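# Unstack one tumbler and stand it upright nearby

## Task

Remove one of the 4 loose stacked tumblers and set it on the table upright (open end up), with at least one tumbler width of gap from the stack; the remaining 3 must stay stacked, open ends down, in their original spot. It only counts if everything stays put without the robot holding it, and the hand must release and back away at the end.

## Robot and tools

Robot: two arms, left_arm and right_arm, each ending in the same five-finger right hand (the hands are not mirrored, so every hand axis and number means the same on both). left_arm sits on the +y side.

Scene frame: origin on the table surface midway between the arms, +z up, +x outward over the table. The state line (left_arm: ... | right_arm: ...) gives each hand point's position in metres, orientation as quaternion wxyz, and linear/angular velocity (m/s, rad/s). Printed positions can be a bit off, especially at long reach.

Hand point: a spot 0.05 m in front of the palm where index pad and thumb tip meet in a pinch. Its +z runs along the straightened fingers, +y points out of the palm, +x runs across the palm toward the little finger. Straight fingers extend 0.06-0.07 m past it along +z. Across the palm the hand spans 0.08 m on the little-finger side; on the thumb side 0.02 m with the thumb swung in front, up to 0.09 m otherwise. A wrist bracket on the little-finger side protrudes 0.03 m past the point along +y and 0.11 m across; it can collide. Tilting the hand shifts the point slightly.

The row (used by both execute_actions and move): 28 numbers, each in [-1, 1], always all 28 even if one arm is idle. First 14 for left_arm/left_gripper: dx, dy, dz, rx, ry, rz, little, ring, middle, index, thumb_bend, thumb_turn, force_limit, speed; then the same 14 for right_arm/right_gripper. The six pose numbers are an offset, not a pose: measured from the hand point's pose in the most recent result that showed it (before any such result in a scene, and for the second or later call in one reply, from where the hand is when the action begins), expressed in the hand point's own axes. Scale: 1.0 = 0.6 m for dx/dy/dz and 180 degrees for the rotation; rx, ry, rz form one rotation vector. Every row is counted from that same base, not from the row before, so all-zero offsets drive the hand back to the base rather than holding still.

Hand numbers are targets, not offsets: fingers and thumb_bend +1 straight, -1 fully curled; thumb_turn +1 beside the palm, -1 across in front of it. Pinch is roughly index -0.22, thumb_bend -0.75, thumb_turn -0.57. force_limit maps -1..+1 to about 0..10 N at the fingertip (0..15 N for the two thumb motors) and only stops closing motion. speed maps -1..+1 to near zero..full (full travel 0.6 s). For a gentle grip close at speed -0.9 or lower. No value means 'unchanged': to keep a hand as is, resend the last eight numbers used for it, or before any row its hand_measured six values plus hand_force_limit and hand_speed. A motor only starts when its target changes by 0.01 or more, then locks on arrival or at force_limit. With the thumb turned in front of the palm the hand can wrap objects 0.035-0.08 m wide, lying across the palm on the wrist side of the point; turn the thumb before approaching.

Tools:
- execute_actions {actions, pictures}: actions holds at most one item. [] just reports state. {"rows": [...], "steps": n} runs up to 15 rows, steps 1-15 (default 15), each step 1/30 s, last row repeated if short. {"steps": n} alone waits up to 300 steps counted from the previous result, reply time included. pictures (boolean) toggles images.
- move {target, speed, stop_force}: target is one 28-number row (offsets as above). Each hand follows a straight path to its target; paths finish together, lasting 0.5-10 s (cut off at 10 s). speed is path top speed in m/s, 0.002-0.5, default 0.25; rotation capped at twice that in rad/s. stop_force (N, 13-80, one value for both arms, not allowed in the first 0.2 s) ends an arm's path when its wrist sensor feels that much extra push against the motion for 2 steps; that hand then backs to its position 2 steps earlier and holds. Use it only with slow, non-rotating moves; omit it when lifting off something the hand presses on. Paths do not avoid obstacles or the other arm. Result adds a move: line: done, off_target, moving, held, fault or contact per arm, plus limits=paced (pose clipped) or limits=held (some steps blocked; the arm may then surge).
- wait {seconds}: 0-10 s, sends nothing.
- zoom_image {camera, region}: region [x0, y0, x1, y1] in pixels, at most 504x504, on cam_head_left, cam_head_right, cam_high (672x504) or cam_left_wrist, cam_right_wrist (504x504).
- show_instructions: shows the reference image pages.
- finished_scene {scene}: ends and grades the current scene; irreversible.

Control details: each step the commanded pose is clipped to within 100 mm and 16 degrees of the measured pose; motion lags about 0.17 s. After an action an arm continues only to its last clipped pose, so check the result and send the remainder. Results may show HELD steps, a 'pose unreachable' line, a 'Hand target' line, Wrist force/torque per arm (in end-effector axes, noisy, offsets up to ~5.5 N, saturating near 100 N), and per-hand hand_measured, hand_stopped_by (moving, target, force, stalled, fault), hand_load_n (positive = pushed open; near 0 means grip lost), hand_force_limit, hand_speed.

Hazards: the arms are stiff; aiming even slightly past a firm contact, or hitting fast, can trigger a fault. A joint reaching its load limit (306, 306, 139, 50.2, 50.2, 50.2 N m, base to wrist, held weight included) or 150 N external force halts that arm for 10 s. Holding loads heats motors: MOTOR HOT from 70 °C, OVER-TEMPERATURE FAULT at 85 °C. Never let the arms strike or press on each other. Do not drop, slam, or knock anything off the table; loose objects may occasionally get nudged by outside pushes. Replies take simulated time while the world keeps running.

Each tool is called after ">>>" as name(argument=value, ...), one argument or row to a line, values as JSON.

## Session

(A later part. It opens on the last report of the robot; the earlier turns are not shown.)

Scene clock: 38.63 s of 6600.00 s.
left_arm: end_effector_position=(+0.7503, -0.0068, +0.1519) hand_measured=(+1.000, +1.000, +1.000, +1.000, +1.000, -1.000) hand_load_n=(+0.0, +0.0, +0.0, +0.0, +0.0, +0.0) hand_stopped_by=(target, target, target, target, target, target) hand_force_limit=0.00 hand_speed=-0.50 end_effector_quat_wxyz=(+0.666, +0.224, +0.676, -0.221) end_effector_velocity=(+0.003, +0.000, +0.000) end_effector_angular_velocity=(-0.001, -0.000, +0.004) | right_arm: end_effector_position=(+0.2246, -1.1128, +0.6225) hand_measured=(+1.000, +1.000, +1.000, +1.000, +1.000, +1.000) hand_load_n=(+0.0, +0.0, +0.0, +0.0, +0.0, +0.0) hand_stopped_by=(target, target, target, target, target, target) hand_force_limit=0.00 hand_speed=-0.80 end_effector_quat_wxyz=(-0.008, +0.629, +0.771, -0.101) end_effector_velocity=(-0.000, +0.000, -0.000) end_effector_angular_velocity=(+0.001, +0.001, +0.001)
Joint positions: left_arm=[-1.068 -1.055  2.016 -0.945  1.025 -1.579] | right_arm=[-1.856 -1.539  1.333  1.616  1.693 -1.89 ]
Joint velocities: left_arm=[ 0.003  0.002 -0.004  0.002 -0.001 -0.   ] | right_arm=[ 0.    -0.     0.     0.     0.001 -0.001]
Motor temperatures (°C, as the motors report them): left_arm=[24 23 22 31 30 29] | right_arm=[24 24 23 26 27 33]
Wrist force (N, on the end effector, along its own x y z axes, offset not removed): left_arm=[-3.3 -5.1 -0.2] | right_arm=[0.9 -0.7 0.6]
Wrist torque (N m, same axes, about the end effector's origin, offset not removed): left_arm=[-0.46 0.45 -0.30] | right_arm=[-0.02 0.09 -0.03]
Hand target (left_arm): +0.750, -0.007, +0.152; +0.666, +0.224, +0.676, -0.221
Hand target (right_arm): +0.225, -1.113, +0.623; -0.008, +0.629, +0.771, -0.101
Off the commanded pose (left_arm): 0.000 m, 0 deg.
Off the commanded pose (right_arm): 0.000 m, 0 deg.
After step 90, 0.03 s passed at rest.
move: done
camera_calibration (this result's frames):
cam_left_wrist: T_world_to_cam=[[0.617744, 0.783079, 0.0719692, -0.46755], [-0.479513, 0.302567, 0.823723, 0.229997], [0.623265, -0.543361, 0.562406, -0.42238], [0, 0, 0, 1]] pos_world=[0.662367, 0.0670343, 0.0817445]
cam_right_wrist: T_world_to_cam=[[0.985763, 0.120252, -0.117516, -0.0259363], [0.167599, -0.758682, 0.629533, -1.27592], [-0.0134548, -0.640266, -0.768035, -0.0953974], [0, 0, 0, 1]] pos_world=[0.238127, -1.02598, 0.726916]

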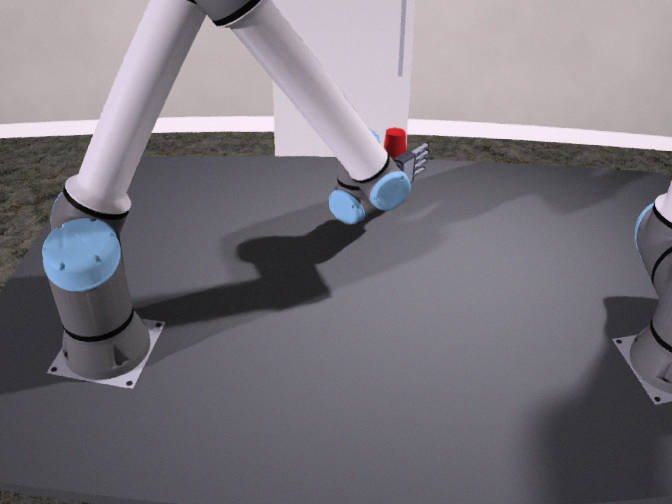

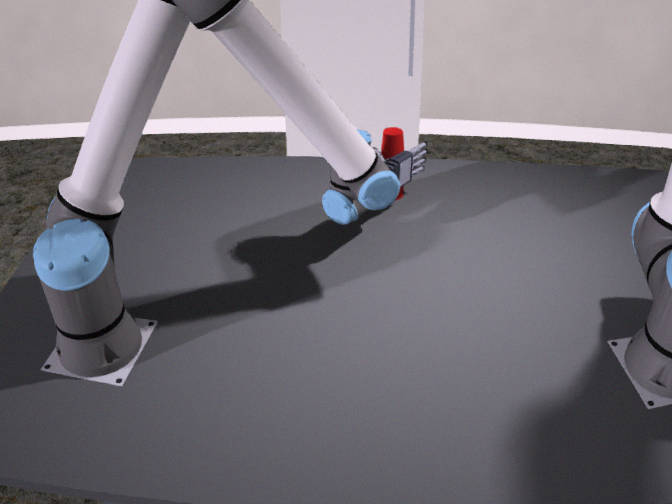

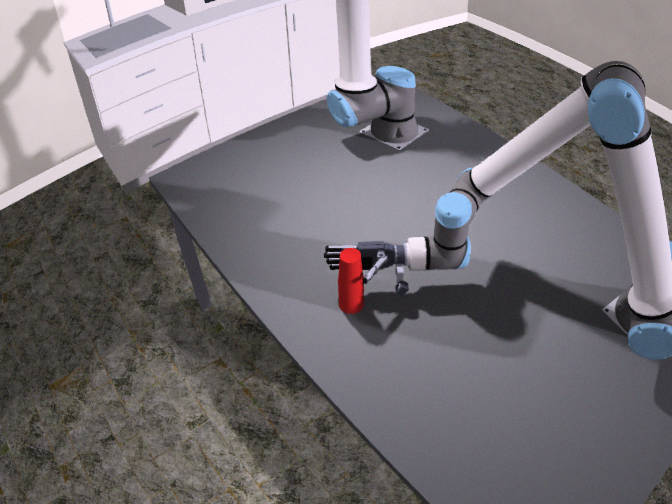

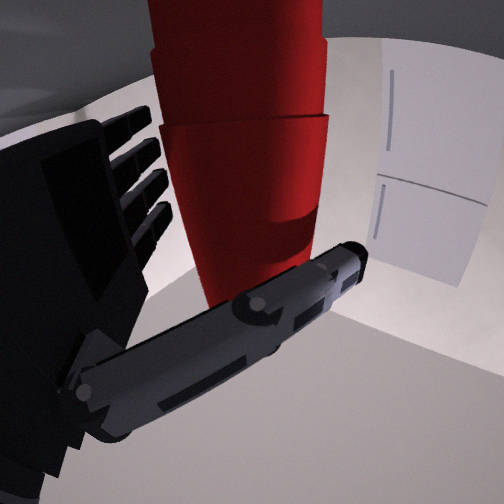

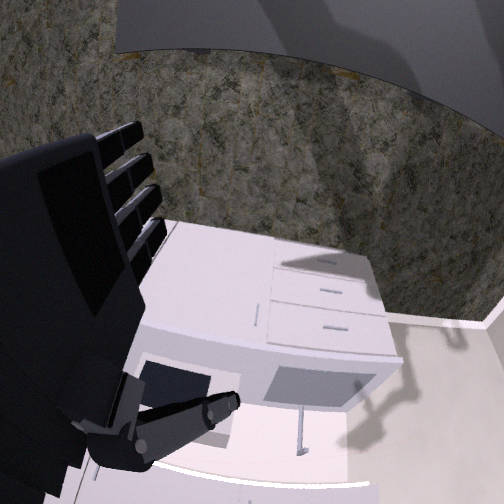

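>>> move(
  target=[0,0.012,0.033,0,0,0,1,1,1,1,1,-1,0,-0.5,0,0,0,0,0,0,1,1,1,1,1,1,0,-0.8],
  speed=0.03,
)

>>> move(
  target=[0,0,0,0,0,0,1,-1,-1,-1,-1,-1,0,-0.6,0,0,0,0,0,0,1,1,1,1,1,1,0,-0.8],
)

>>> move(
  target=[-0.25,0,0,0,0,0,1,-1,-1,-1,-1,-1,0,-0.6,0,0,0,0,0,0,1,1,1,1,1,1,0,-0.8],
  speed=0.06,
)

Scene clock: 43.33 s of 6600.00 s.
left_arm: end_effector_position=(+0.7702, -0.0127, +0.1516) hand_measured=(+1.000, +1.000, +1.000, +1.000, +1.000, -1.000) hand_load_n=(+0.0, +0.0, +0.0, +0.0, +0.0, +0.0) hand_stopped_by=(target, target, target, target, target, target) hand_force_limit=0.00 hand_speed=-0.50 end_effector_quat_wxyz=(+0.666, +0.224, +0.676, -0.221) end_effector_velocity=(+0.002, -0.001, +0.000) end_effector_angular_velocity=(+0.001, -0.001, -0.000) | right_arm: end_effector_position=(+0.2246, -1.1128, +0.6225) hand_measured=(+1.000, +1.000, +1.000, +1.000, +1.000, +1.000) hand_load_n=(+0.0, +0.0, +0.0, +0.0, +0.0, +0.0) hand_stopped_by=(target, target, target, target, target, target) hand_force_limit=0.00 hand_speed=-0.80 end_effector_quat_wxyz=(-0.008, +0.629, +0.771, -0.101) end_effector_velocity=(-0.000, -0.000, +0.000) end_effector_angular_velocity=(-0.001, -0.000, -0.002)
Joint positions: left_arm=[-1.042 -1.036  1.981 -0.929  1.05  -1.579] | right_arm=[-1.856 -1.539  1.333  1.616  1.693 -1.89 ]
Joint velocities: left_arm=[ 0.002  0.001 -0.003  0.002  0.002  0.001] | right_arm=[-0.     0.    -0.    -0.    -0.     0.002]
Motor temperatures (°C, as the motors report them): left_arm=[24 23 22 31 30 29] | right_arm=[24 24 23 26 27 33]
Wrist force (N, on the end effector, along its own x y z axes, offset not removed): left_arm=[-2.2 -1.2 -5.3] | right_arm=[0.6 -5.0 -1.6]
Wrist torque (N m, same axes, about the end effector's origin, offset not removed): left_arm=[0.42 0.38 -0.03] | right_arm=[-0.45 0.03 -0.61]
Hand target (left_arm): +0.770, -0.013, +0.152; +0.666, +0.224, +0.676, -0.221
Hand target (right_arm): +0.225, -1.113, +0.623; -0.008, +0.629, +0.771, -0.101
Off the commanded pose (left_arm): 0.000 m, 0 deg.
Off the commanded pose (right_arm): 0.000 m, 0 deg.
After step 90, 0.67 s passed at rest.
move: done
camera_calibration (this result's frames):
cam_left_wrist: T_world_to_cam=[[0.617737, 0.783084, 0.071973, -0.475181], [-0.479526, 0.302567, 0.823716, 0.241605], [0.623262, -0.543352, 0.562417, -0.43787], [0, 0, 0, 1]] pos_world=[0.682301, 0.0610873, 0.081452]
cam_right_wrist: T_world_to_cam=[[0.985763, 0.120252, -0.117516, -0.0259363], [0.167599, -0.758682, 0.629533, -1.27592], [-0.0134548, -0.640266, -0.768035, -0.0953975], [0, 0, 0, 1]] pos_world=[0.238127, -1.02598, 0.726916]

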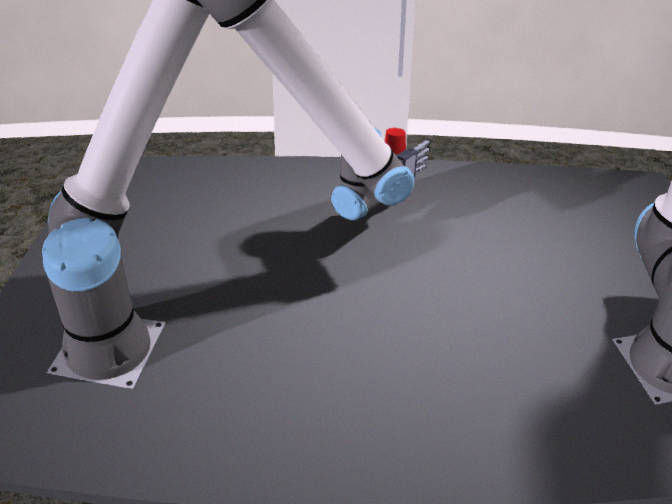

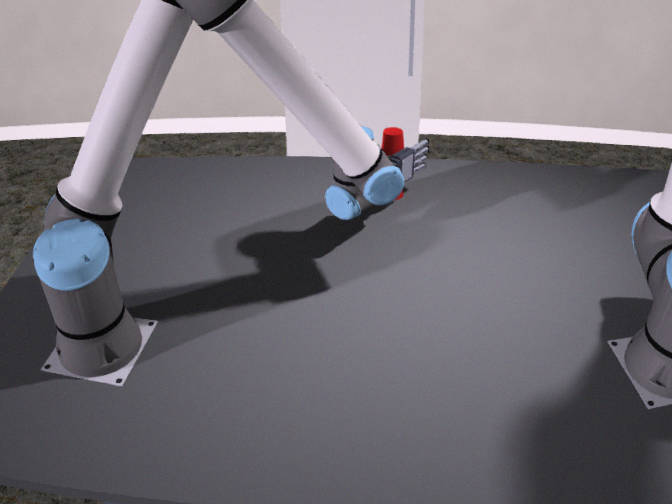

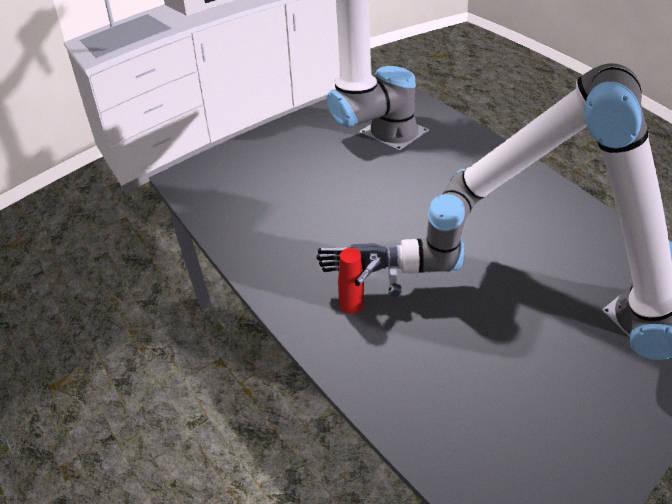

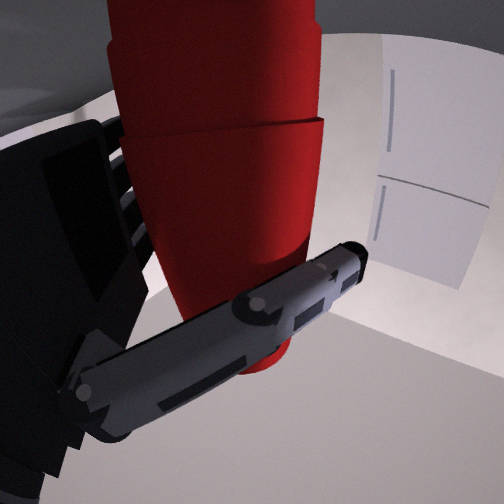

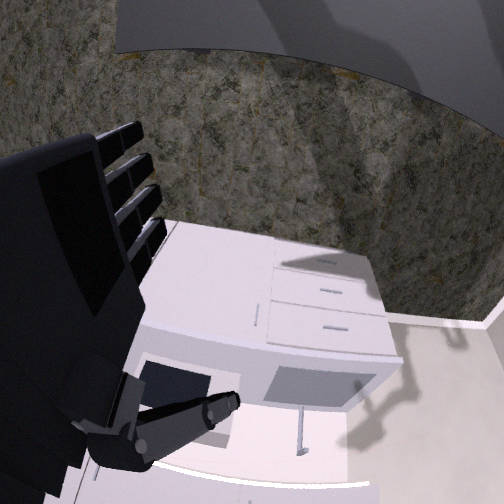

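Scene clock: 45.07 s of 6600.00 s.
left_arm: end_effector_position=(+0.7702, -0.0127, +0.1516) hand_measured=(+1.000, +0.070, +0.048, +0.026, +0.426, -1.000) hand_load_n=(+0.0, +3.5, +4.5, +6.5, +12.5, +1.5) hand_stopped_by=(target, force, force, force, force, target) hand_force_limit=0.00 hand_speed=-0.60 end_effector_quat_wxyz=(+0.666, +0.224, +0.676, -0.221) end_effector_velocity=(+0.000, -0.000, -0.000) end_effector_angular_velocity=(+0.001, -0.000, -0.001) | right_arm: end_effector_position=(+0.2246, -1.1128, +0.6225) hand_measured=(+1.000, +1.000, +1.000, +1.000, +1.000, +1.000) hand_load_n=(+0.0, +0.0, +0.0, +0.0, +0.0, +0.0) hand_stopped_by=(target, target, target, target, target, target) hand_force_limit=0.00 hand_speed=-0.80 end_effector_quat_wxyz=(-0.008, +0.629, +0.771, -0.101) end_effector_velocity=(-0.000, -0.000, +0.000) end_effector_angular_velocity=(-0.001, +0.001, +0.000)
Joint positions: left_arm=[-1.042 -1.036  1.981 -0.929  1.05  -1.579] | right_arm=[-1.856 -1.539  1.333  1.616  1.693 -1.89 ]
Joint velocities: left_arm=[ 0.     0.001 -0.001 -0.     0.001  0.001] | right_arm=[-0.    -0.    -0.001 -0.     0.001 -0.001]
Motor temperatures (°C, as the motors report them): left_arm=[24 23 22 31 30 29] | right_arm=[24 24 23 26 27 33]
Wrist force (N, on the end effector, along its own x y z axes, offset not removed): left_arm=[0.8 -5.1 -2.2] | right_arm=[-1.6 1.5 -3.0]
Wrist torque (N m, same axes, about the end effector's origin, offset not removed): left_arm=[-0.34 -0.23 -0.10] | right_arm=[0.63 0.37 -0.47]
Hand target (left_arm): +0.770, -0.013, +0.152; +0.666, +0.224, +0.676, -0.221
Hand target (right_arm): +0.225, -1.113, +0.623; -0.008, +0.629, +0.771, -0.101
Off the commanded pose (left_arm): 0.000 m, 0 deg.
Off the commanded pose (right_arm): 0.000 m, 0 deg.
move: done
camera_calibration (this result's frames):
cam_left_wrist: T_world_to_cam=[[0.61774, 0.783082, 0.0719777, -0.475183], [-0.479523, 0.302562, 0.823719, 0.241605], [0.623262, -0.543359, 0.56241, -0.437864], [0, 0, 0, 1]] pos_world=[0.682298, 0.0610889, 0.0814473]
cam_right_wrist: T_world_to_cam=[[0.985763, 0.120252, -0.117516, -0.0259365], [0.167599, -0.758682, 0.629533, -1.27592], [-0.0134547, -0.640266, -0.768035, -0.0953975], [0, 0, 0, 1]] pos_world=[0.238127, -1.02598, 0.726916]

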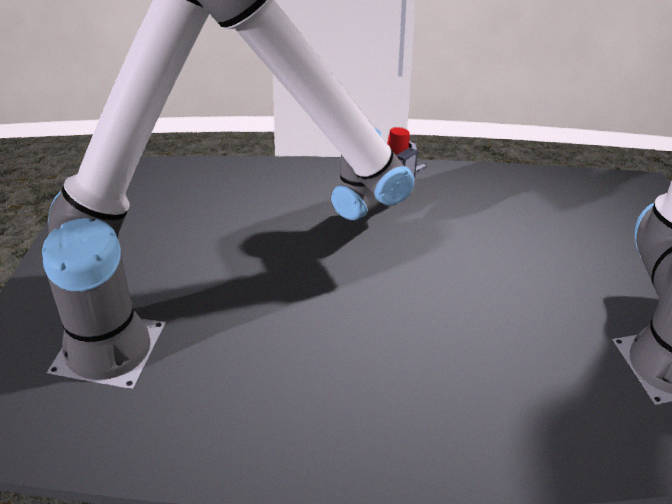

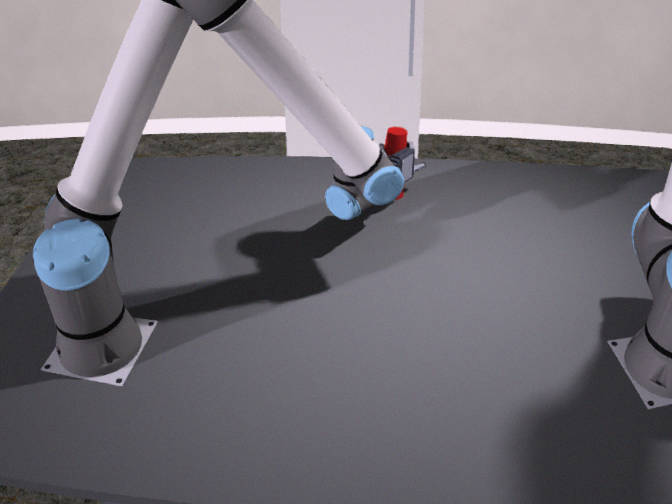

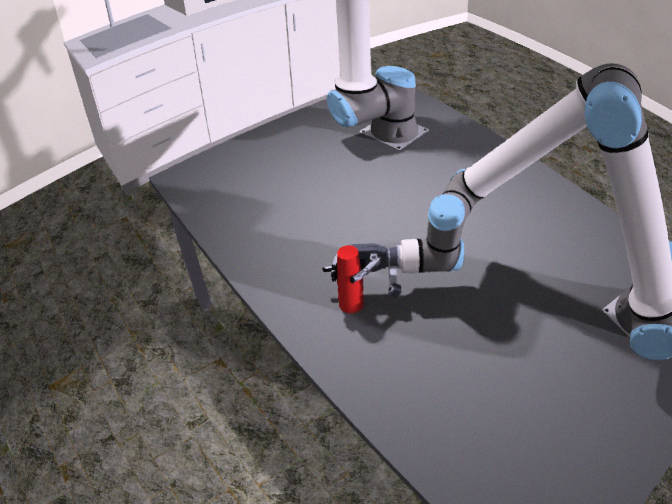

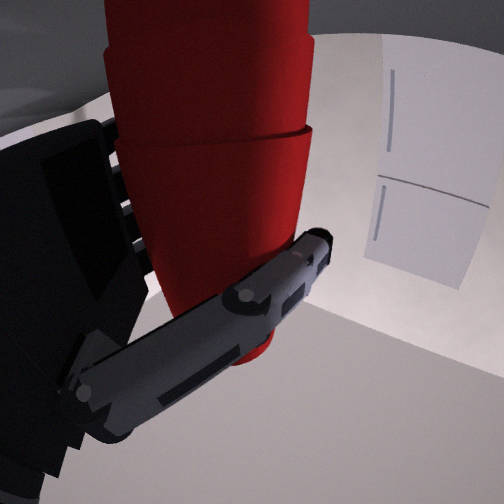

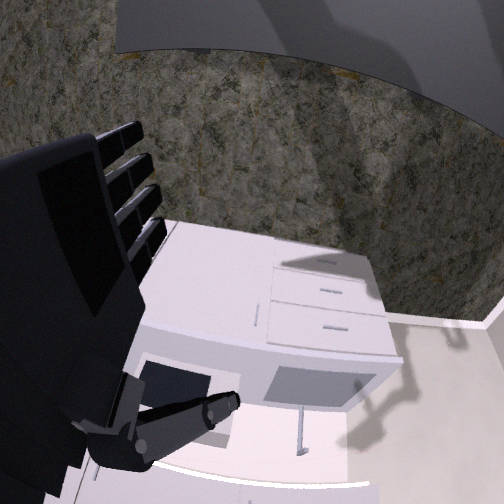

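Scene clock: 47.97 s of 6600.00 s.
left_arm: end_effector_position=(+0.7720, -0.0141, +0.3014) hand_measured=(+1.000, +0.070, +0.048, +0.026, +0.426, -1.000) hand_load_n=(+0.0, +3.5, +4.5, +7.0, +12.5, +2.0) hand_stopped_by=(target, force, force, force, force, target) hand_force_limit=0.00 hand_speed=-0.60 end_effector_quat_wxyz=(+0.666, +0.224, +0.676, -0.221) end_effector_velocity=(+0.001, +0.002, +0.002) end_effector_angular_velocity=(+0.001, +0.001, +0.002) | right_arm: end_effector_position=(+0.2246, -1.1128, +0.6225) hand_measured=(+1.000, +1.000, +1.000, +1.000, +1.000, +1.000) hand_load_n=(+0.0, +0.0, +0.0, +0.0, +0.0, +0.0) hand_stopped_by=(target, target, target, target, target, target) hand_force_limit=0.00 hand_speed=-0.80 end_effector_quat_wxyz=(-0.008, +0.629, +0.771, -0.101) end_effector_velocity=(-0.000, -0.000, +0.000) end_effector_angular_velocity=(-0.000, +0.001, -0.001)
Joint positions: left_arm=[-1.041 -1.225  1.913 -0.672  1.052 -1.579] | right_arm=[-1.856 -1.539  1.333  1.616  1.693 -1.89 ]
Joint velocities: left_arm=[ 0.001 -0.003 -0.     0.005 -0.    -0.   ] | right_arm=[ 0.     0.    -0.    -0.     0.001  0.001]
Motor temperatures (°C, as the motors report them): left_arm=[24 23 22 31 30 29] | right_arm=[24 24 23 26 27 33]
Wrist force (N, on the end effector, along its own x y z axes, offset not removed): left_arm=[1.7 -3.9 -2.5] | right_arm=[-0.8 -1.3 -2.4]
Wrist torque (N m, same axes, about the end effector's origin, offset not removed): left_arm=[-0.12 -0.28 -0.05] | right_arm=[0.26 0.38 -0.51]
Hand target (left_arm): +0.772, -0.014, +0.302; +0.666, +0.224, +0.676, -0.221
Hand target (right_arm): +0.225, -1.113, +0.623; -0.008, +0.629, +0.771, -0.101
Off the commanded pose (left_arm): 0.000 m, 0 deg.
Off the commanded pose (right_arm): 0.000 m, 0 deg.
move: done
camera_calibration (this result's frames):
cam_left_wrist: T_world_to_cam=[[0.617736, 0.783069, 0.0721416, -0.48604], [-0.479616, 0.302468, 0.8237, 0.119601], [0.623194, -0.543429, 0.562418, -0.523882], [0, 0, 0, 1]] pos_world=[0.684087, 0.0597347, 0.231189]
cam_right_wrist: T_world_to_cam=[[0.985763, 0.120252, -0.117516, -0.0259363], [0.167599, -0.758682, 0.629533, -1.27592], [-0.0134546, -0.640266, -0.768035, -0.0953975], [0, 0, 0, 1]] pos_world=[0.238127, -1.02598, 0.726916]

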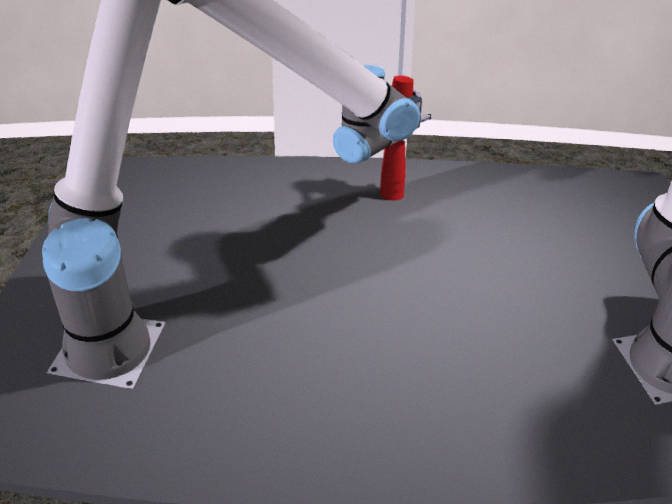

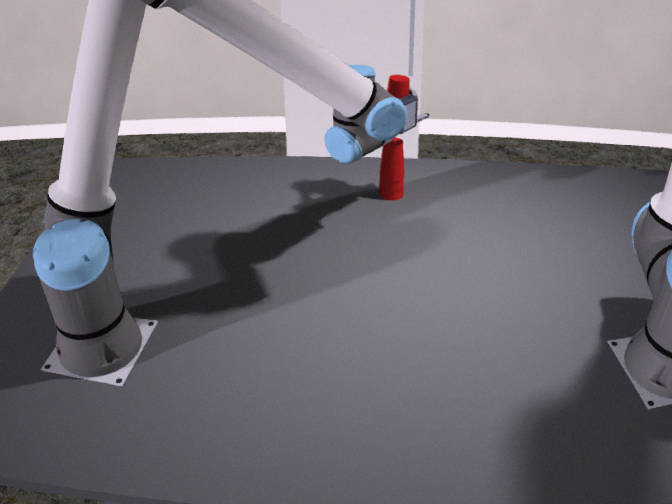

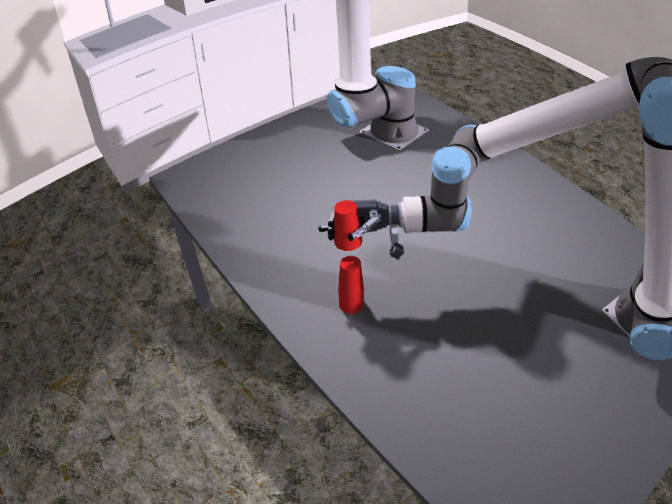

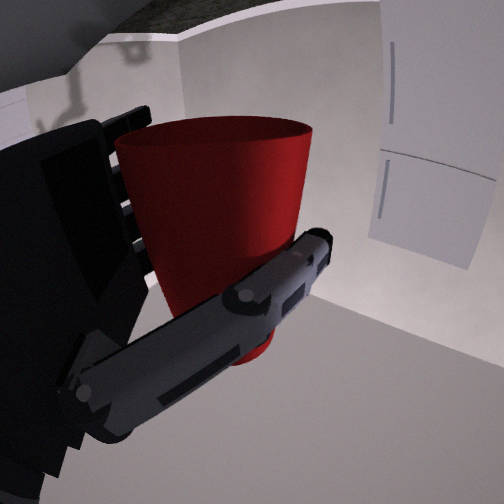

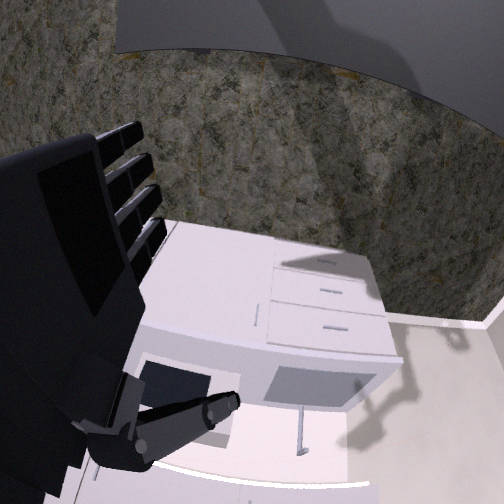

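>>> move(
  target=[0,0,-0.35,0,0,0.95,1,-1,-1,-1,-1,-1,0,-0.6,0,0,0,0,0,0,1,1,1,1,1,1,0,-0.8],
  speed=0.25,
)

>>> move(
  target=[-0.36,0,0,0,0,0.05,1,-1,-1,-1,-1,-1,0,-0.6,0,0,0,0,0,0,1,1,1,1,1,1,0,-0.8],
  speed=0.12,
)

>>> move(
  target=[-0.11,0,0,0,0,0,1,-1,-1,-1,-1,-1,0,-0.6,0,0,0,0,0,0,1,1,1,1,1,1,0,-0.8],
  speed=0.01,
  stop_force=13,
)

Scene clock: 68.30 s of 6600.00 s.
left_arm: end_effector_position=(+0.6035, +0.1111, +0.3045) hand_measured=(+1.000, +0.070, +0.048, +0.026, +0.426, -1.000) hand_load_n=(+0.0, +3.5, +4.5, +7.0, +12.5, +2.5) hand_stopped_by=(target, force, force, force, force, target) hand_force_limit=0.00 hand_speed=-0.60 end_effector_quat_wxyz=(+0.273, +0.692, -0.170, +0.647) end_effector_velocity=(-0.002, +0.001, -0.001) end_effector_angular_velocity=(+0.012, -0.008, -0.002) | right_arm: end_effector_position=(+0.2246, -1.1128, +0.6225) hand_measured=(+1.000, +1.000, +1.000, +1.000, +1.000, +1.000) hand_load_n=(+0.0, +0.0, +0.0, +0.0, +0.0, +0.0) hand_stopped_by=(target, target, target, target, target, target) hand_force_limit=0.00 hand_speed=-0.80 end_effector_quat_wxyz=(-0.008, +0.629, +0.771, -0.101) end_effector_velocity=(-0.000, -0.000, +0.000) end_effector_angular_velocity=(-0.000, -0.000, -0.002)
Joint positions: left_arm=[-1.03  -1.653  2.294 -0.625  1.062  1.405] | right_arm=[-1.856 -1.539  1.333  1.616  1.693 -1.89 ]
Joint velocities: left_arm=[-0.002 -0.003  0.002  0.002 -0.001  0.014] | right_arm=[-0.001 -0.     0.    -0.     0.     0.002]
Motor temperatures (°C, as the motors report them): left_arm=[24 23 22 31 30 29] | right_arm=[24 24 23 26 27 33]
Wrist force (N, on the end effector, along its own x y z axes, offset not removed): left_arm=[-0.4 -2.1 0.5] | right_arm=[3.8 -4.2 -6.8]
Wrist torque (N m, same axes, about the end effector's origin, offset not removed): left_arm=[-0.12 -0.09 0.06] | right_arm=[0.16 -0.12 -0.10]
Hand target (left_arm): +0.603, +0.111, +0.305; +0.272, +0.691, -0.170, +0.647
Hand target (right_arm): +0.225, -1.113, +0.623; -0.008, +0.629, +0.771, -0.101
Off the commanded pose (left_arm): 0.000 m, 0 deg.
Off the commanded pose (right_arm): 0.000 m, 0 deg.
After step 90, 10.83 s passed at rest.
move: done
camera_calibration (this result's frames):
cam_left_wrist: T_world_to_cam=[[-0.572164, -0.815688, 0.0853377, 0.411497], [-0.523287, 0.282965, -0.803804, 0.522452], [0.631506, -0.504564, -0.588741, -0.0113698], [0, 0, 0, 1]] pos_world=[0.516017, 0.182081, 0.378139]
cam_right_wrist: T_world_to_cam=[[0.985763, 0.120252, -0.117516, -0.0259363], [0.167599, -0.758682, 0.629533, -1.27592], [-0.0134547, -0.640266, -0.768035, -0.0953976], [0, 0, 0, 1]] pos_world=[0.238127, -1.02598, 0.726916]

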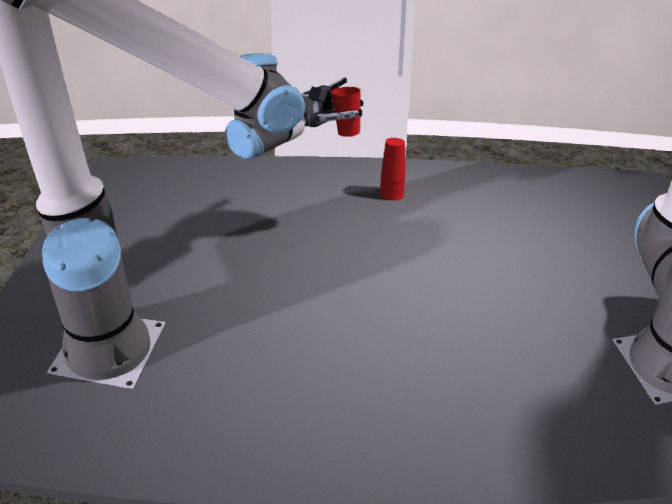

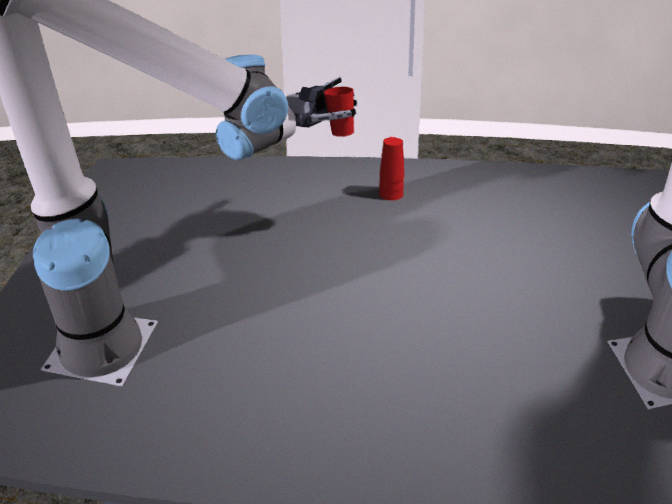

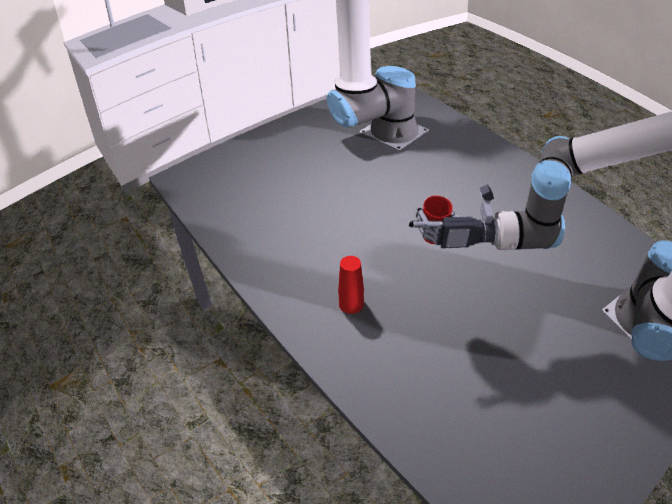

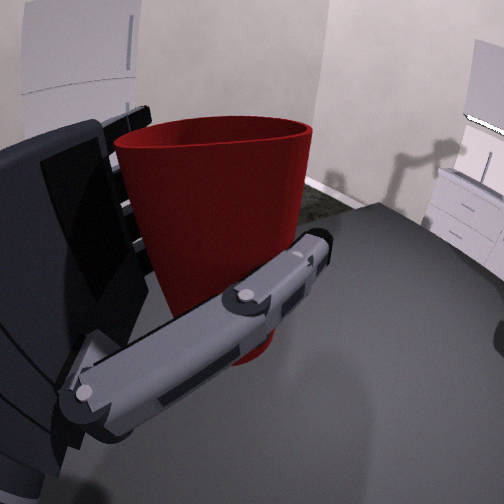

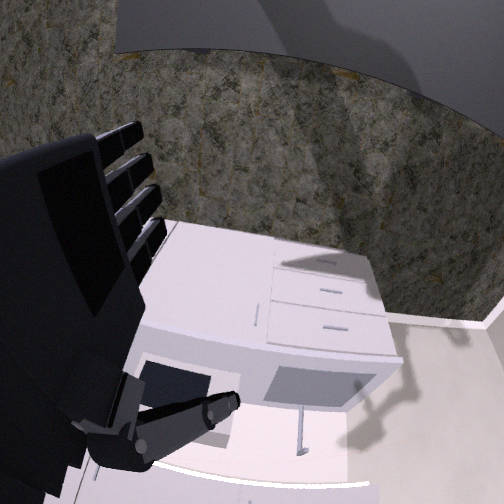

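Scene clock: 70.63 s of 6600.00 s.
left_arm: end_effector_position=(+0.5806, +0.0858, +0.0914) hand_measured=(+1.000, +0.070, +0.048, +0.026, +0.426, -1.000) hand_load_n=(+0.0, +3.5, +4.5, +7.0, +12.5, +2.5) hand_stopped_by=(target, force, force, force, force, target) hand_force_limit=0.00 hand_speed=-0.60 end_effector_quat_wxyz=(+0.221, +0.676, -0.224, +0.666) end_effector_velocity=(+0.000, -0.001, -0.002) end_effector_angular_velocity=(-0.000, -0.001, +0.001) | right_arm: end_effector_position=(+0.2246, -1.1128, +0.6225) hand_measured=(+1.000, +1.000, +1.000, +1.000, +1.000, +1.000) hand_load_n=(+0.0, +0.0, +0.0, +0.0, +0.0, +0.0) hand_stopped_by=(target, target, target, target, target, target) hand_force_limit=0.00 hand_speed=-0.80 end_effector_quat_wxyz=(-0.008, +0.629, +0.771, -0.101) end_effector_velocity=(-0.000, +0.000, -0.000) end_effector_angular_velocity=(+0.001, +0.001, -0.000)
Joint positions: left_arm=[-1.114 -1.278  2.427 -1.132  0.979  1.56 ] | right_arm=[-1.856 -1.539  1.333  1.616  1.693 -1.89 ]
Joint velocities: left_arm=[-0.001  0.005  0.    -0.006 -0.003  0.001] | right_arm=[0.    0.    0.    0.    0.001 0.   ]
Motor temperatures (°C, as the motors report them): left_arm=[24 23 22 31 30 29] | right_arm=[24 24 23 26 27 33]
Wrist force (N, on the end effector, along its own x y z axes, offset not removed): left_arm=[-1.2 -4.0 -3.3] | right_arm=[6.0 1.4 0.2]
Wrist torque (N m, same axes, about the end effector's origin, offset not removed): left_arm=[-0.02 0.18 -0.10] | right_arm=[0.09 -0.84 0.03]
Hand target (left_arm): +0.581, +0.086, +0.091; +0.221, +0.676, -0.224, +0.666
Hand target (right_arm): +0.225, -1.113, +0.623; -0.008, +0.629, +0.771, -0.101
Off the commanded pose (left_arm): 0.000 m, 0 deg.
Off the commanded pose (right_arm): 0.000 m, 0 deg.
move: done
camera_calibration (this result's frames):
cam_left_wrist: T_world_to_cam=[[-0.574678, -0.815265, -0.0713347, 0.411659], [-0.446959, 0.385684, -0.807141, 0.293532], [0.685546, -0.431962, -0.586034, -0.173056], [0, 0, 0, 1]] pos_world=[0.486406, 0.147647, 0.16487]
cam_right_wrist: T_world_to_cam=[[0.985763, 0.120252, -0.117516, -0.0259365], [0.167599, -0.758682, 0.629533, -1.27592], [-0.0134547, -0.640266, -0.768035, -0.0953975], [0, 0, 0, 1]] pos_world=[0.238127, -1.02598, 0.726916]

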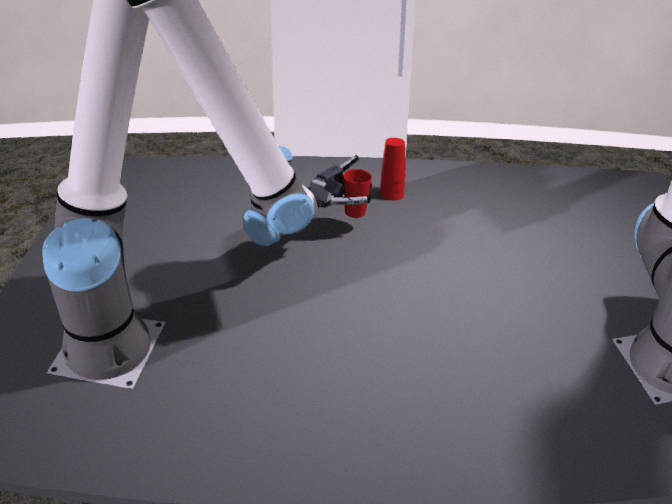

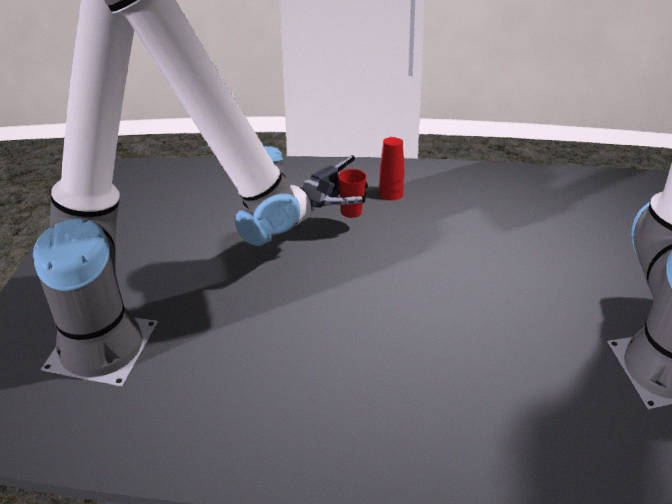

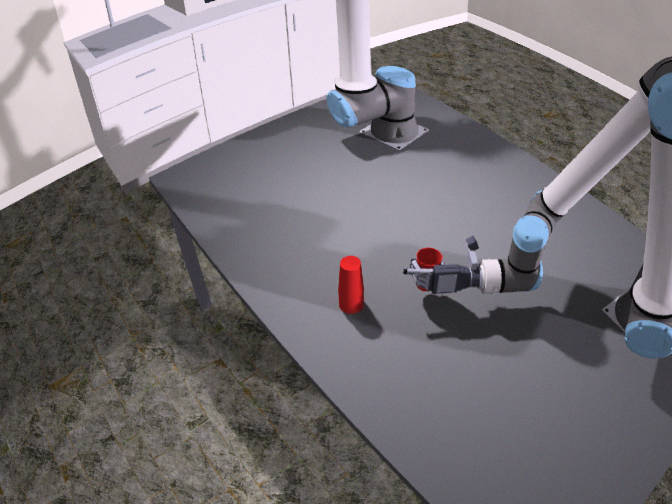

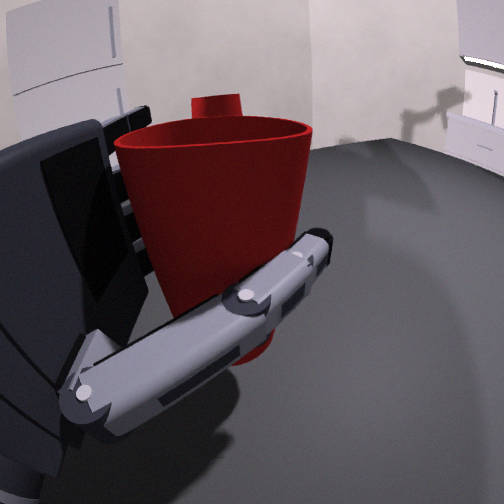

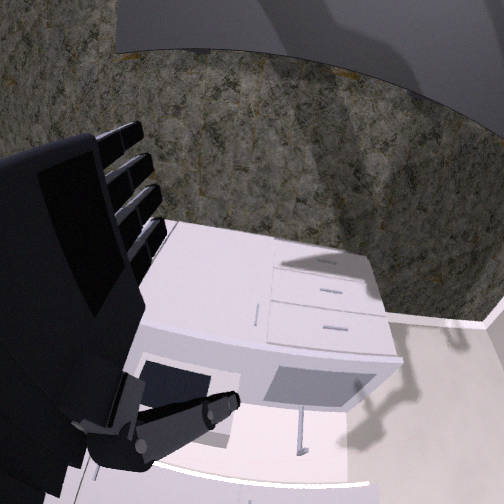

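Scene clock: 77.47 s of 6600.00 s.
left_arm: end_effector_position=(+0.5798, +0.0863, +0.0256) hand_measured=(+1.000, +0.070, +0.048, +0.026, +0.420, -1.000) hand_load_n=(+0.0, +0.0, +0.0, +0.0, +0.0, +0.0) hand_stopped_by=(target, force, force, force, force, target) hand_force_limit=0.00 hand_speed=-0.60 end_effector_quat_wxyz=(+0.221, +0.676, -0.224, +0.666) end_effector_velocity=(-0.001, +0.000, -0.003) end_effector_angular_velocity=(+0.002, +0.000, -0.003) | right_arm: end_effector_position=(+0.2246, -1.1128, +0.6225) hand_measured=(+1.000, +1.000, +1.000, +1.000, +1.000, +1.000) hand_load_n=(+0.0, +0.0, +0.0, +0.0, +0.0, +0.0) hand_stopped_by=(target, target, target, target, target, target) hand_force_limit=0.00 hand_speed=-0.80 end_effector_quat_wxyz=(-0.008, +0.629, +0.771, -0.101) end_effector_velocity=(-0.000, +0.000, -0.000) end_effector_angular_velocity=(+0.001, +0.000, +0.001)
Joint positions: left_arm=[-1.115 -1.123  2.439 -1.298  0.977  1.56 ] | right_arm=[-1.856 -1.539  1.333  1.616  1.693 -1.89 ]
Joint velocities: left_arm=[-0.002  0.006  0.002 -0.005  0.001  0.   ] | right_arm=[-0.     0.     0.001 -0.     0.    -0.001]
Motor temperatures (°C, as the motors report them): left_arm=[24 23 22 31 30 29] | right_arm=[24 24 23 26 27 33]
Wrist force (N, on the end effector, along its own x y z axes, offset not removed): left_arm=[-2.0 -1.8 -0.5] | right_arm=[3.3 -6.3 -2.2]
Wrist torque (N m, same axes, about the end effector's origin, offset not removed): left_arm=[0.03 0.31 -0.08] | right_arm=[-0.66 -0.14 -0.16]
Hand target (left_arm): +0.580, +0.086, +0.025; +0.221, +0.676, -0.224, +0.666
Hand target (right_arm): +0.225, -1.113, +0.623; -0.008, +0.629, +0.771, -0.101
Off the commanded pose (left_arm): 0.000 m, 0 deg.
Off the commanded pose (right_arm): 0.000 m, 0 deg.
move: done
camera_calibration (this result's frames):
cam_left_wrist: T_world_to_cam=[[-0.574681, -0.815266, -0.0713019, 0.406918], [-0.446991, 0.385674, -0.807127, 0.239868], [0.685522, -0.431969, -0.586056, -0.210782], [0, 0, 0, 1]] pos_world=[0.485562, 0.148184, 0.0990886]
cam_right_wrist: T_world_to_cam=[[0.985763, 0.120252, -0.117516, -0.0259364], [0.167599, -0.758682, 0.629533, -1.27592], [-0.0134547, -0.640266, -0.768035, -0.0953975], [0, 0, 0, 1]] pos_world=[0.238127, -1.02598, 0.726916]

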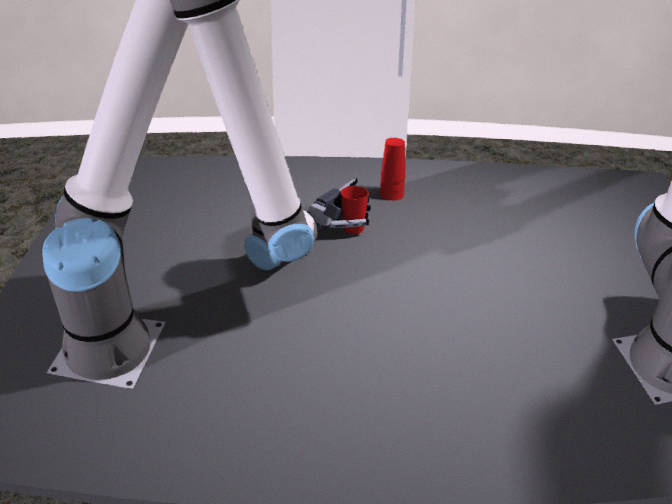

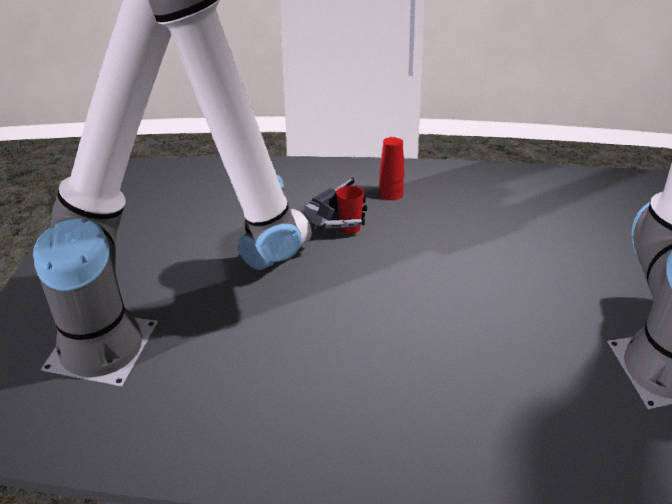

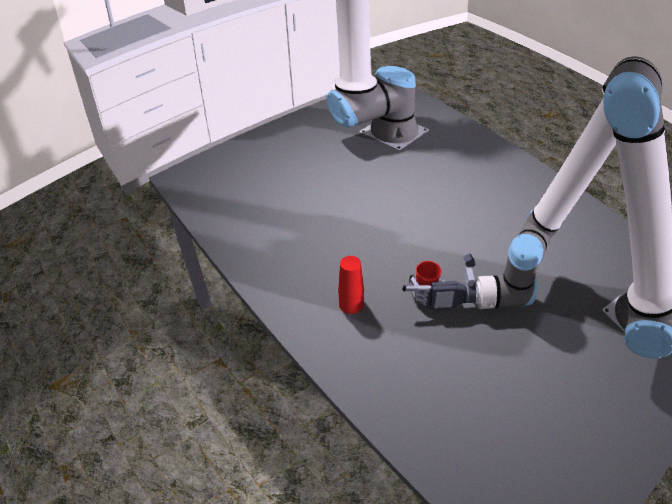

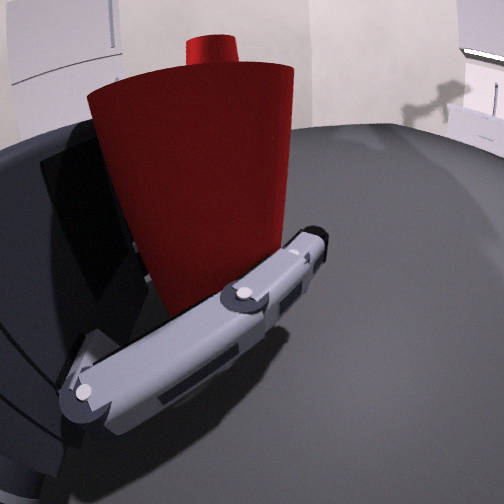

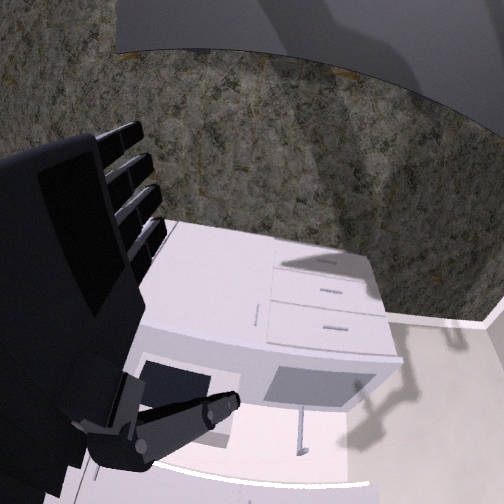

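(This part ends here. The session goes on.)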